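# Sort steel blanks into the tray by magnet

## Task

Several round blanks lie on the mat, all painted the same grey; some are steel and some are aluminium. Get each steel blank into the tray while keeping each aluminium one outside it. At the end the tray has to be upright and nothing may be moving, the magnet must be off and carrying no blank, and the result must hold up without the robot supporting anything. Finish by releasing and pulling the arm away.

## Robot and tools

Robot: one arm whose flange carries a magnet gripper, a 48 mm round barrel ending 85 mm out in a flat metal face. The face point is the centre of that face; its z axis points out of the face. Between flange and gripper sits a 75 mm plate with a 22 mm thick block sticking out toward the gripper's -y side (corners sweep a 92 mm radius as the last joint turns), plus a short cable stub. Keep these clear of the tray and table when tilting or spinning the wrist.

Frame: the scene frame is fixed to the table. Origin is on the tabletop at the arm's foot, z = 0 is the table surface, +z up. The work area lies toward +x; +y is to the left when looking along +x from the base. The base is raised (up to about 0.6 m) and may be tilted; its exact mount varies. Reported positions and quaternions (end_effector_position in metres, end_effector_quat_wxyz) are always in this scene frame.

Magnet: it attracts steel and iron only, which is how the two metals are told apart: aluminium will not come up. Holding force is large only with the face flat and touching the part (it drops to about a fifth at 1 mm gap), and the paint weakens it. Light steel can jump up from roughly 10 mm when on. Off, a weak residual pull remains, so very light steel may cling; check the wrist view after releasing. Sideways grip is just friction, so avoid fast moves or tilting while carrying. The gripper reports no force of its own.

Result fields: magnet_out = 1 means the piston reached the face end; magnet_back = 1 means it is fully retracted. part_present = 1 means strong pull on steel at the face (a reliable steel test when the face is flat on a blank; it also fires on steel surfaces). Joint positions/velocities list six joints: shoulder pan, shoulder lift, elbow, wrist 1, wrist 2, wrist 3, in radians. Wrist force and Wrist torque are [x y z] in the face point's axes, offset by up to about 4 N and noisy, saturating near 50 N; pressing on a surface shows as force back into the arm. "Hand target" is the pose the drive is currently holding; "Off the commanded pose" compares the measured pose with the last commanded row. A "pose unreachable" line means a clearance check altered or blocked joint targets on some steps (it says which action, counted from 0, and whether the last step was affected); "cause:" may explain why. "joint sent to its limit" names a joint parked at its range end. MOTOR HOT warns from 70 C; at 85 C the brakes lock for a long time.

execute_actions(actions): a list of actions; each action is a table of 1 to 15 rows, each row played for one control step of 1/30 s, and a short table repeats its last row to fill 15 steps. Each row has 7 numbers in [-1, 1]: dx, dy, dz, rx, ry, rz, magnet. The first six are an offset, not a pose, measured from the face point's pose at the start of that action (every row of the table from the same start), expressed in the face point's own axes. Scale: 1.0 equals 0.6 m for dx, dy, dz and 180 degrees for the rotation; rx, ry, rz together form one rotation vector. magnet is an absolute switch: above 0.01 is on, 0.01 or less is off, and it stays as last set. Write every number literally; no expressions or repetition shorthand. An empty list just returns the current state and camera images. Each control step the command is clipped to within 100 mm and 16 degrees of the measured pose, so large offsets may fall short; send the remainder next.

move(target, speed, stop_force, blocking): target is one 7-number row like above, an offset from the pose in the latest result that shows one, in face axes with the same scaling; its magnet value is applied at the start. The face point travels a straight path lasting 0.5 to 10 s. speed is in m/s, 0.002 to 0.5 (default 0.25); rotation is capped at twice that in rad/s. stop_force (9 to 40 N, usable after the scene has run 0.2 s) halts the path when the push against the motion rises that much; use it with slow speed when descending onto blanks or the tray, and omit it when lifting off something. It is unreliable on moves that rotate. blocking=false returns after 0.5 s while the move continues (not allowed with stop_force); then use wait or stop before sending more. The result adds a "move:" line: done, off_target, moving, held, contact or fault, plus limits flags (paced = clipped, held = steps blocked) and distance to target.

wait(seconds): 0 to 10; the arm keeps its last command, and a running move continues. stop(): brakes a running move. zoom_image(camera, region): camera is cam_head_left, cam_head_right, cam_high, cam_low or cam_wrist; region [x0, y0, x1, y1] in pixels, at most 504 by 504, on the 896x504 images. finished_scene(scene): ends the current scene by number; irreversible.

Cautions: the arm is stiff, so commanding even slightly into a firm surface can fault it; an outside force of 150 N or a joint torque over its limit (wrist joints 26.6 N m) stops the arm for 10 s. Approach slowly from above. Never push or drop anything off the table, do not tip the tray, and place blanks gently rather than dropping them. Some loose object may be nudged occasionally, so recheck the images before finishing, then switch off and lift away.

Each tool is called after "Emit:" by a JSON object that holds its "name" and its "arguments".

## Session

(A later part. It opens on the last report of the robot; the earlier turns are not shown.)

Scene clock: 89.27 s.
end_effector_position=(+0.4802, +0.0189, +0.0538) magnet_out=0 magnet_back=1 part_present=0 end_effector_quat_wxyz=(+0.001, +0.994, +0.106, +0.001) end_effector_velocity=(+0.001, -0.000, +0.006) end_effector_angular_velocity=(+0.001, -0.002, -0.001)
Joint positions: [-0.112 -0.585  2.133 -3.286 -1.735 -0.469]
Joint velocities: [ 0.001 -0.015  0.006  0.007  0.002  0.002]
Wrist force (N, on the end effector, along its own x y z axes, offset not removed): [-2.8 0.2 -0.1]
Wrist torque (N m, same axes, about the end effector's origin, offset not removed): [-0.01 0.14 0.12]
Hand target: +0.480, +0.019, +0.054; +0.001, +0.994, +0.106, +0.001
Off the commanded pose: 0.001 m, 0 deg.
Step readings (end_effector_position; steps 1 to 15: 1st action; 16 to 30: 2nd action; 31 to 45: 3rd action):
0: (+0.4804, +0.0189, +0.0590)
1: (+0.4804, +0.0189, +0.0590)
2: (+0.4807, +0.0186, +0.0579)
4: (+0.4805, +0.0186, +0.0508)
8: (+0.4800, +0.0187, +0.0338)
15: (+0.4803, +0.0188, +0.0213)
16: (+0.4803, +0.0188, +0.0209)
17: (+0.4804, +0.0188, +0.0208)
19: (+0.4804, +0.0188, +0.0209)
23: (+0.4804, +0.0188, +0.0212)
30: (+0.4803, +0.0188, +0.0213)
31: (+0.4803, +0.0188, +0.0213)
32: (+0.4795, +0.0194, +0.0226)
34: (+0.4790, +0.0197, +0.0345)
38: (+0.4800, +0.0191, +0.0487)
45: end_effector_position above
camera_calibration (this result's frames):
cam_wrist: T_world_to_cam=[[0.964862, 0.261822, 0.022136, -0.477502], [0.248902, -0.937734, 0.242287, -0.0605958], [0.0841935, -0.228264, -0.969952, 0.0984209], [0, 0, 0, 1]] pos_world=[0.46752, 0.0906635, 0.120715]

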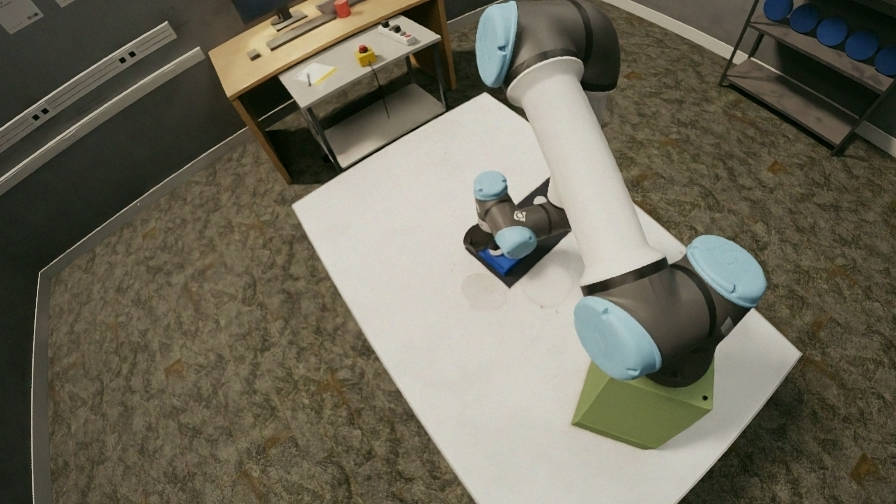

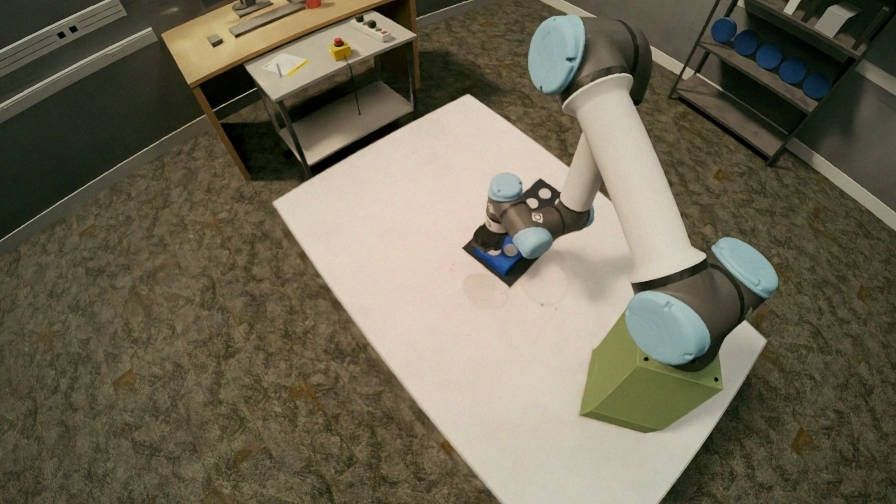

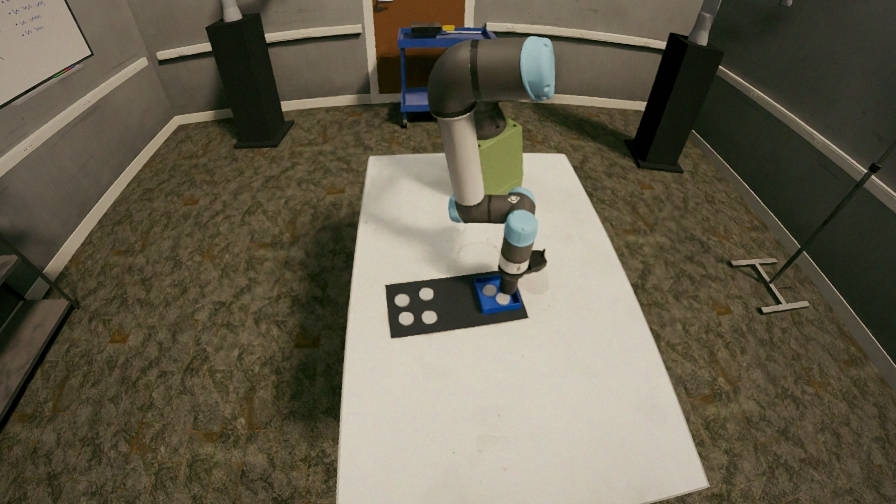

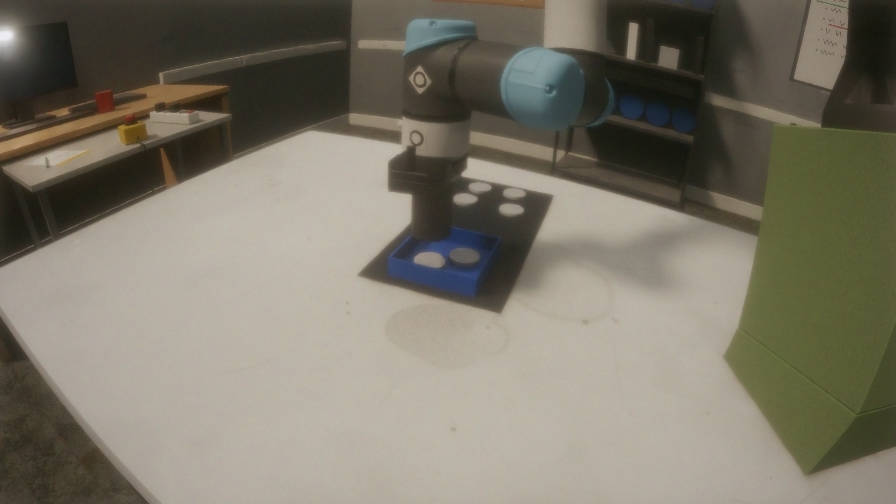

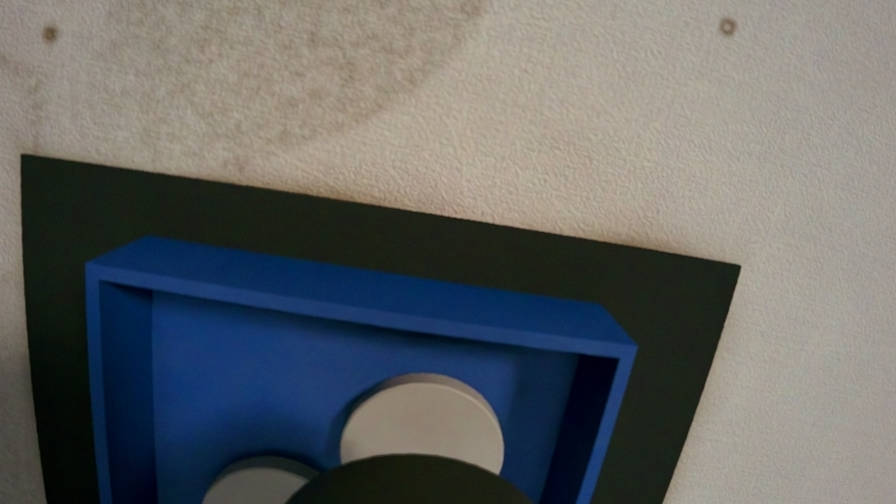

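Emit:
{"name": "move", "arguments": {"target": [0.006,0.363,0,0,0,0,0], "speed": 0.35}}

Emit:
{"name": "move", "arguments": {"target": [0,0,0.069,0,0,0,0], "speed": 0.1}}

Emit:
{"name": "execute_actions", "arguments": {"actions": [[[0,0,0,0,0,0,1]],[[0,0,-0.03,0,0,0,1]]]}}

Scene clock: 102.37 s.
end_effector_position=(+0.5291, -0.1934, +0.0543) magnet_out=0 magnet_back=1 part_present=0 end_effector_quat_wxyz=(+0.001, +0.994, +0.106, +0.001) end_effector_velocity=(+0.001, -0.001, -0.001) end_effector_angular_velocity=(-0.001, +0.002, +0.001)
Joint positions: [-0.454 -0.665  1.948 -3.067 -1.671 -0.809]
Joint velocities: [-0.001  0.001 -0.004  0.004 -0.002 -0.002]
Wrist force (N, on the end effector, along its own x y z axes, offset not removed): [-3.6 1.0 0.1]
Wrist torque (N m, same axes, about the end effector's origin, offset not removed): [0.04 0.33 0.10]
Hand target: +0.529, -0.194, +0.054; +0.001, +0.994, +0.106, +0.001
Off the commanded pose: 0.000 m, 0 deg.
move: done
camera_calibration (this result's frames):
cam_wrist: T_world_to_cam=[[0.964823, 0.261987, 0.0219139, -0.469091], [0.249032, -0.937458, 0.243218, -0.272046], [0.0842633, -0.229205, -0.969724, 0.0460859], [0, 0, 0, 1]] pos_world=[0.516455, -0.121572, 0.121137]

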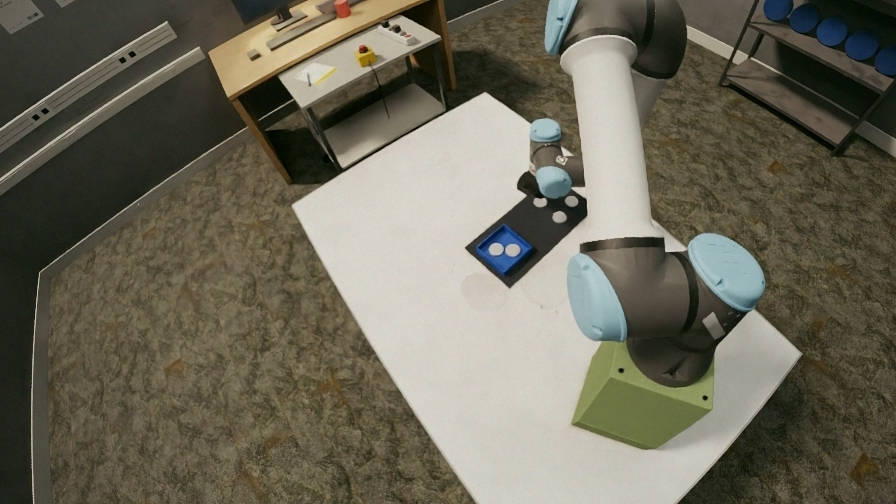

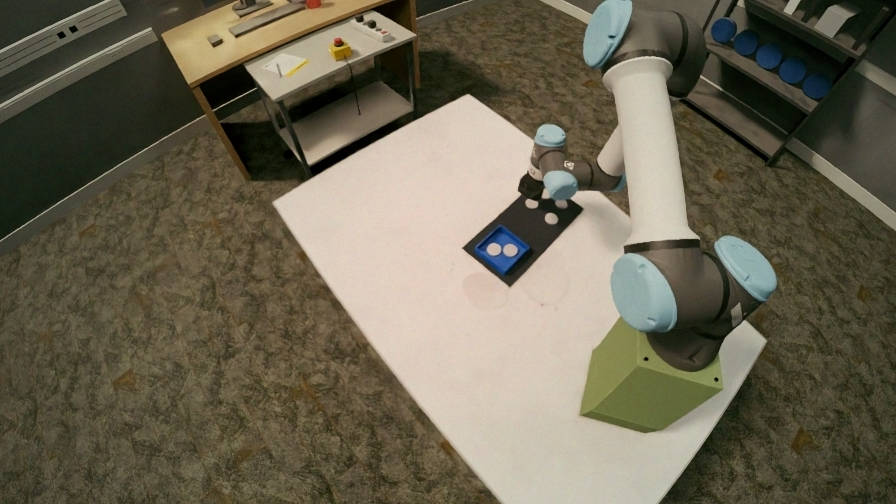

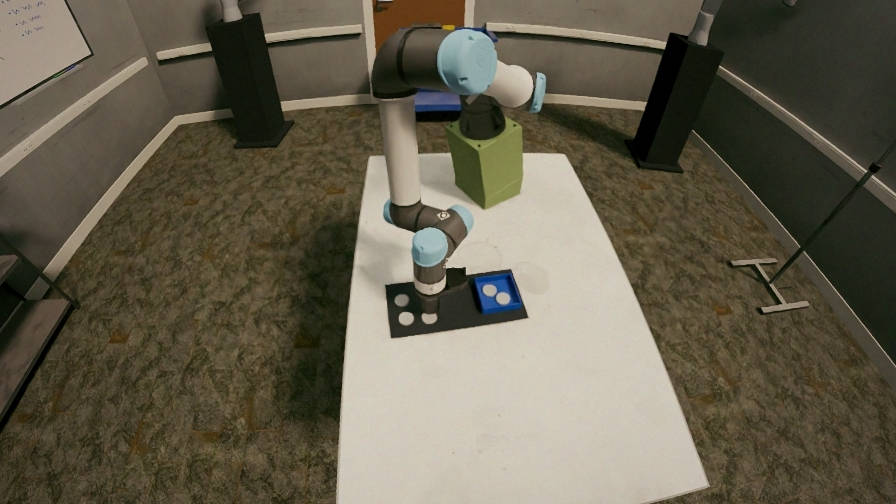

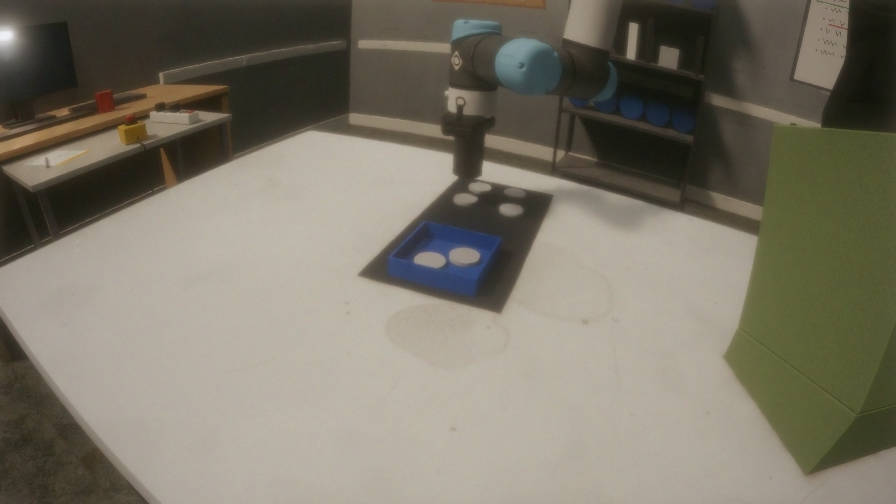

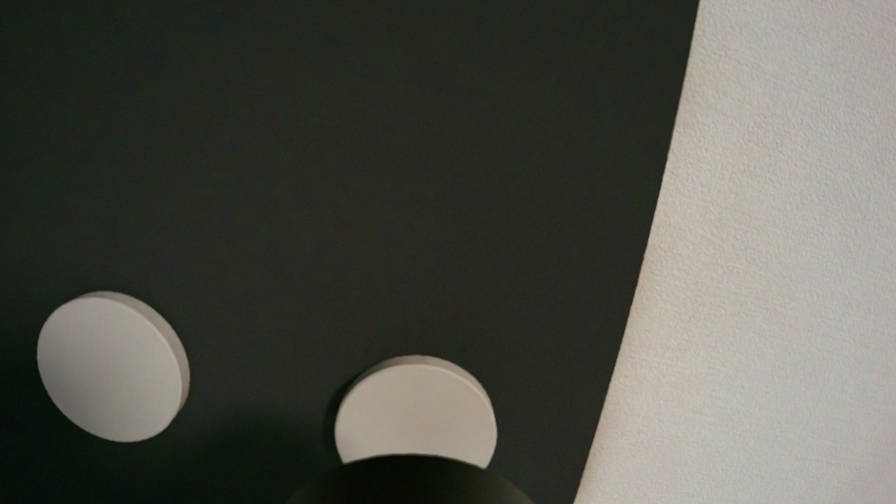

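Scene clock: 103.27 s.
end_effector_position=(+0.5292, -0.1935, +0.0131) magnet_out=0 magnet_back=1 part_present=0 end_effector_quat_wxyz=(+0.001, +0.994, +0.106, +0.001) end_effector_velocity=(+0.000, -0.000, -0.002) end_effector_angular_velocity=(-0.001, +0.002, +0.001)
Joint positions: [-0.462 -0.563  1.892 -3.114 -1.669 -0.816]
Joint velocities: [ 0.     0.005 -0.004 -0.    -0.002 -0.001]
Wrist force (N, on the end effector, along its own x y z axes, offset not removed): [-3.8 0.3 -0.2]
Wrist torque (N m, same axes, about the end effector's origin, offset not removed): [-0.04 0.36 0.10]
Hand target: +0.529, -0.194, +0.013; +0.001, +0.994, +0.106, +0.001
Off the commanded pose: 0.000 m, 0 deg.
move: done
camera_calibration (this result's frames):
cam_wrist: T_world_to_cam=[[0.964822, 0.261991, 0.0219144, -0.468208], [0.249034, -0.937451, 0.243244, -0.262119], [0.0842714, -0.22923, -0.969718, 0.00608749], [0, 0, 0, 1]] pos_world=[0.516501, -0.121662, 0.0799225]

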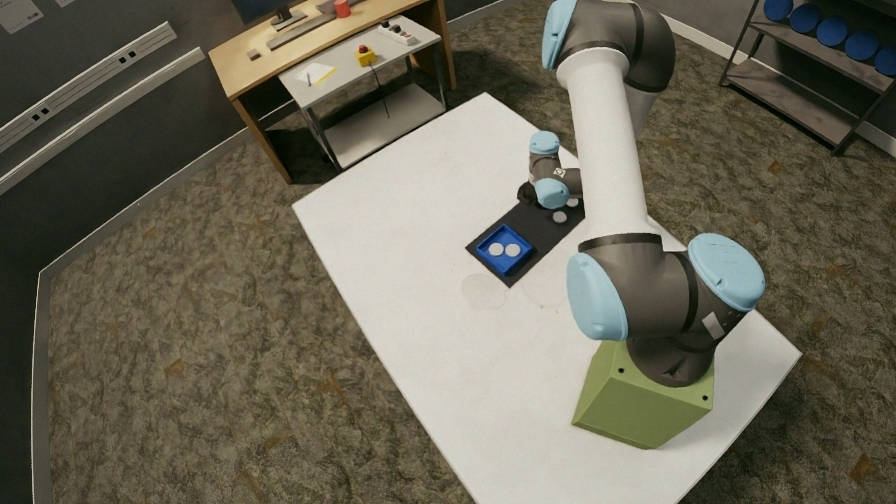

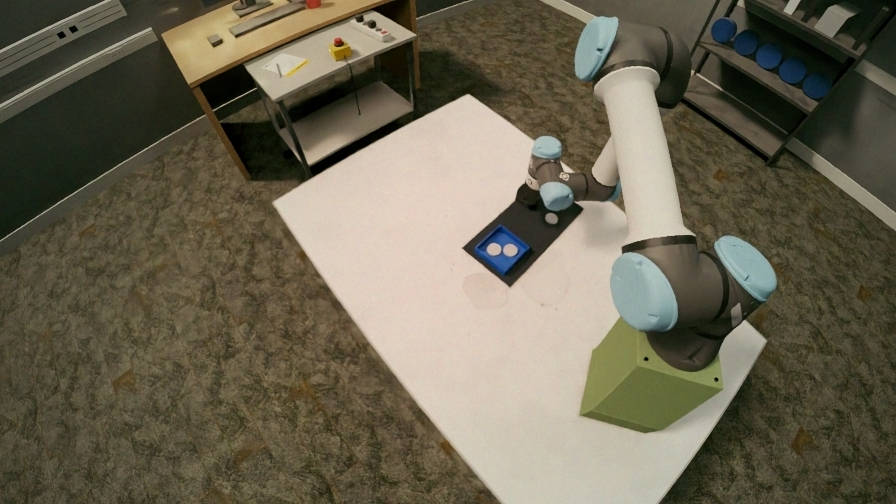

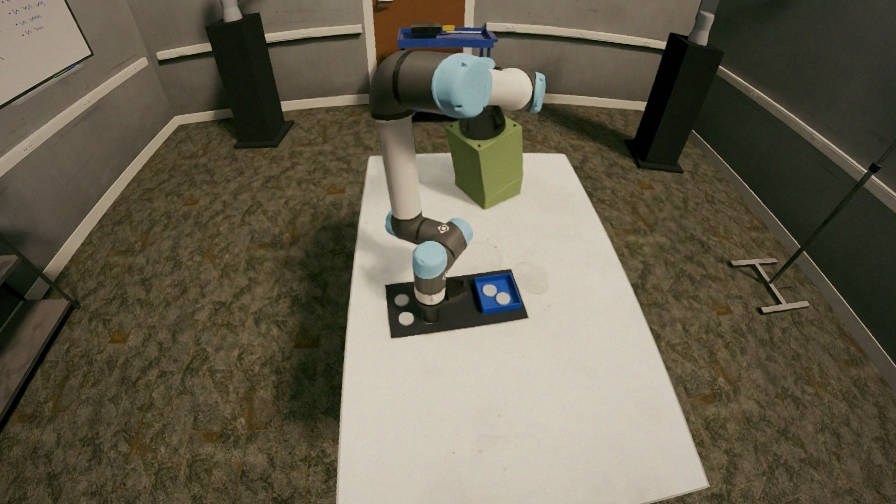

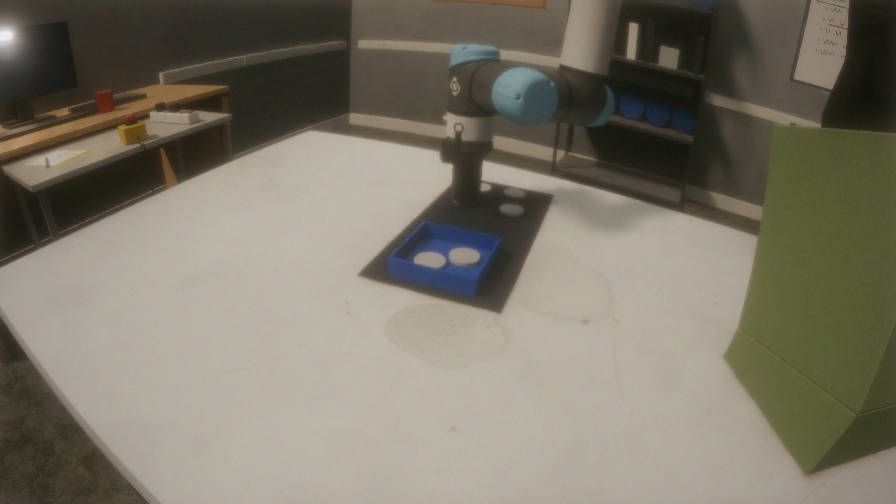

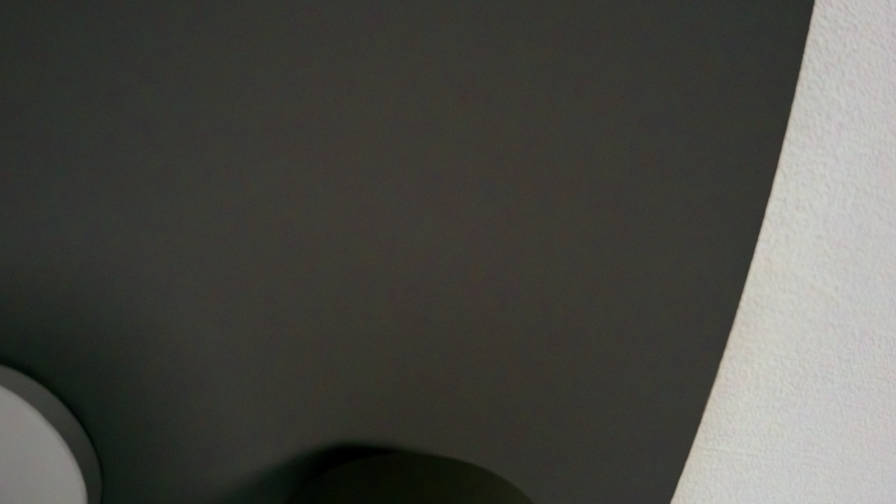

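Scene clock: 104.27 s.
end_effector_position=(+0.5292, -0.1935, +0.0308) magnet_out=1 magnet_back=0 part_present=0 end_effector_quat_wxyz=(+0.001, +0.994, +0.106, +0.001) end_effector_velocity=(+0.000, -0.000, +0.002) end_effector_angular_velocity=(-0.001, +0.000, -0.000)
Joint positions: [-0.459 -0.606  1.917 -3.095 -1.67  -0.813]
Joint velocities: [ 0.    -0.006  0.003  0.002 -0.001  0.   ]
Wrist force (N, on the end effector, along its own x y z axes, offset not removed): [-3.1 0.8 0.0]
Wrist torque (N m, same axes, about the end effector's origin, offset not removed): [-0.02 0.20 0.15]
Hand target: +0.529, -0.193, +0.031; +0.001, +0.994, +0.106, +0.001
Off the commanded pose: 0.000 m, 0 deg.
Step readings (end_effector_position; steps 1 to 15: 1st action; 16 to 30: 2nd action):
0: (+0.5292, -0.1935, +0.0131)
1: (+0.5292, -0.1935, +0.0130)
2: (+0.5292, -0.1935, +0.0130)
4: (+0.5292, -0.1935, +0.0130)
8: (+0.5292, -0.1935, +0.0130)
15: (+0.5292, -0.1935, +0.0130)
16: (+0.5292, -0.1936, +0.0130)
17: (+0.5289, -0.1934, +0.0142)
19: (+0.5291, -0.1934, +0.0213)
23: (+0.5292, -0.1935, +0.0285)
30: end_effector_position above
camera_calibration (this result's frames):
cam_wrist: T_world_to_cam=[[0.964829, 0.261963, 0.0218994, -0.468586], [0.249012, -0.937462, 0.243226, -0.26638], [0.084246, -0.229218, -0.969722, 0.023283], [0, 0, 0, 1]] pos_world=[0.516476, -0.121632, 0.0976304]

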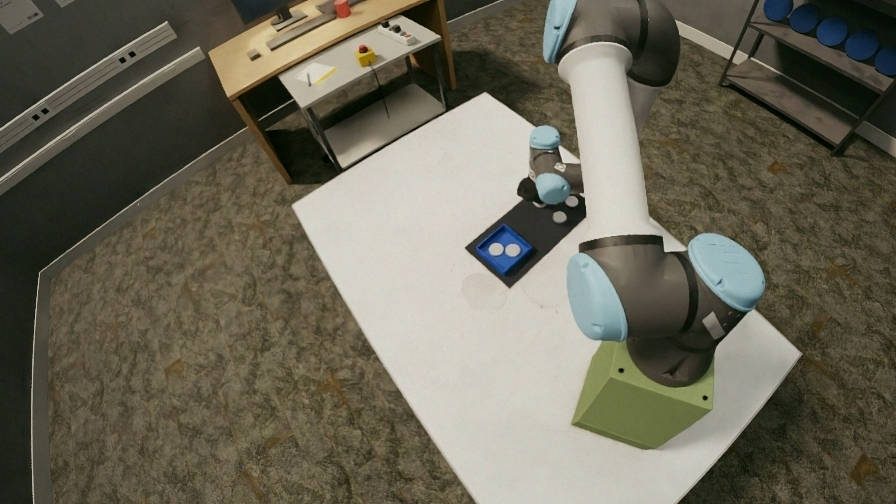

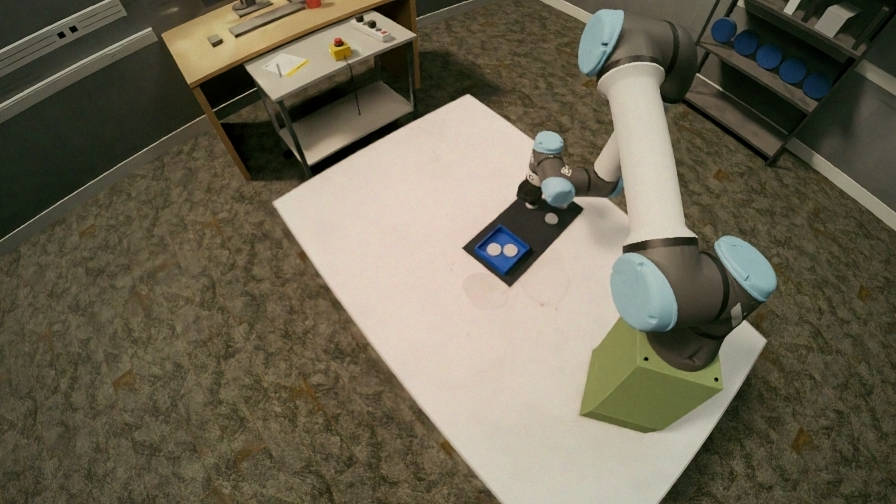

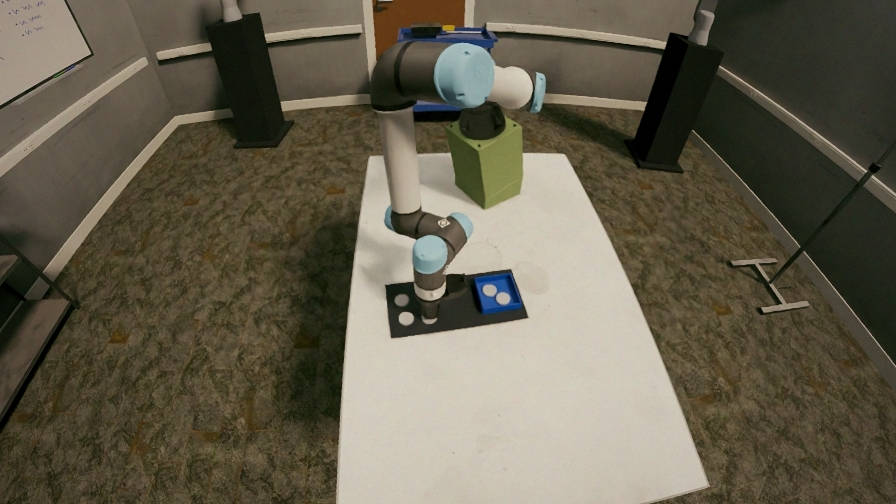

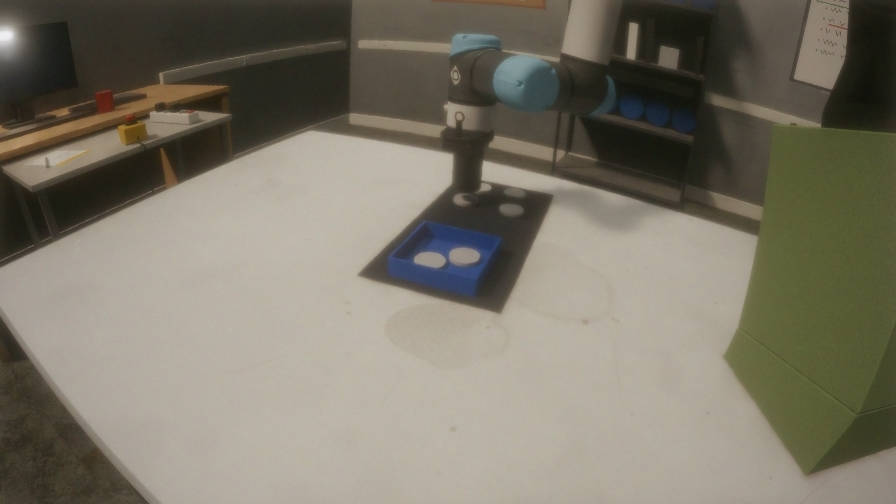

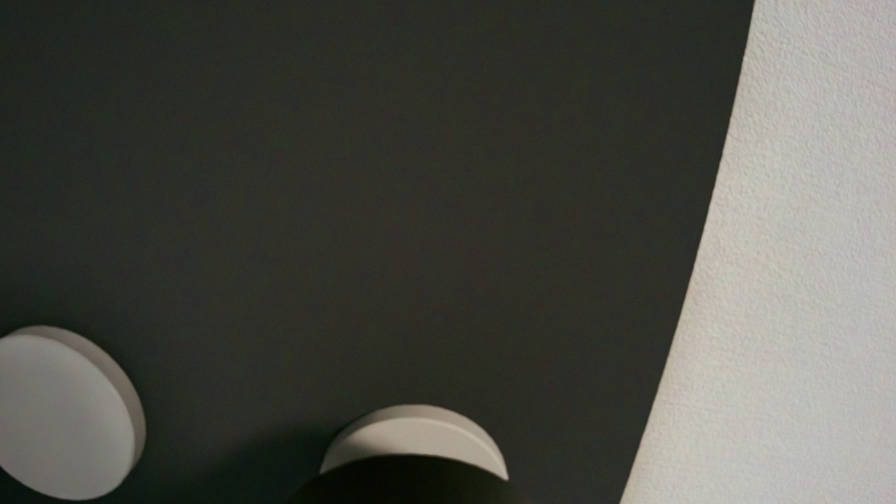

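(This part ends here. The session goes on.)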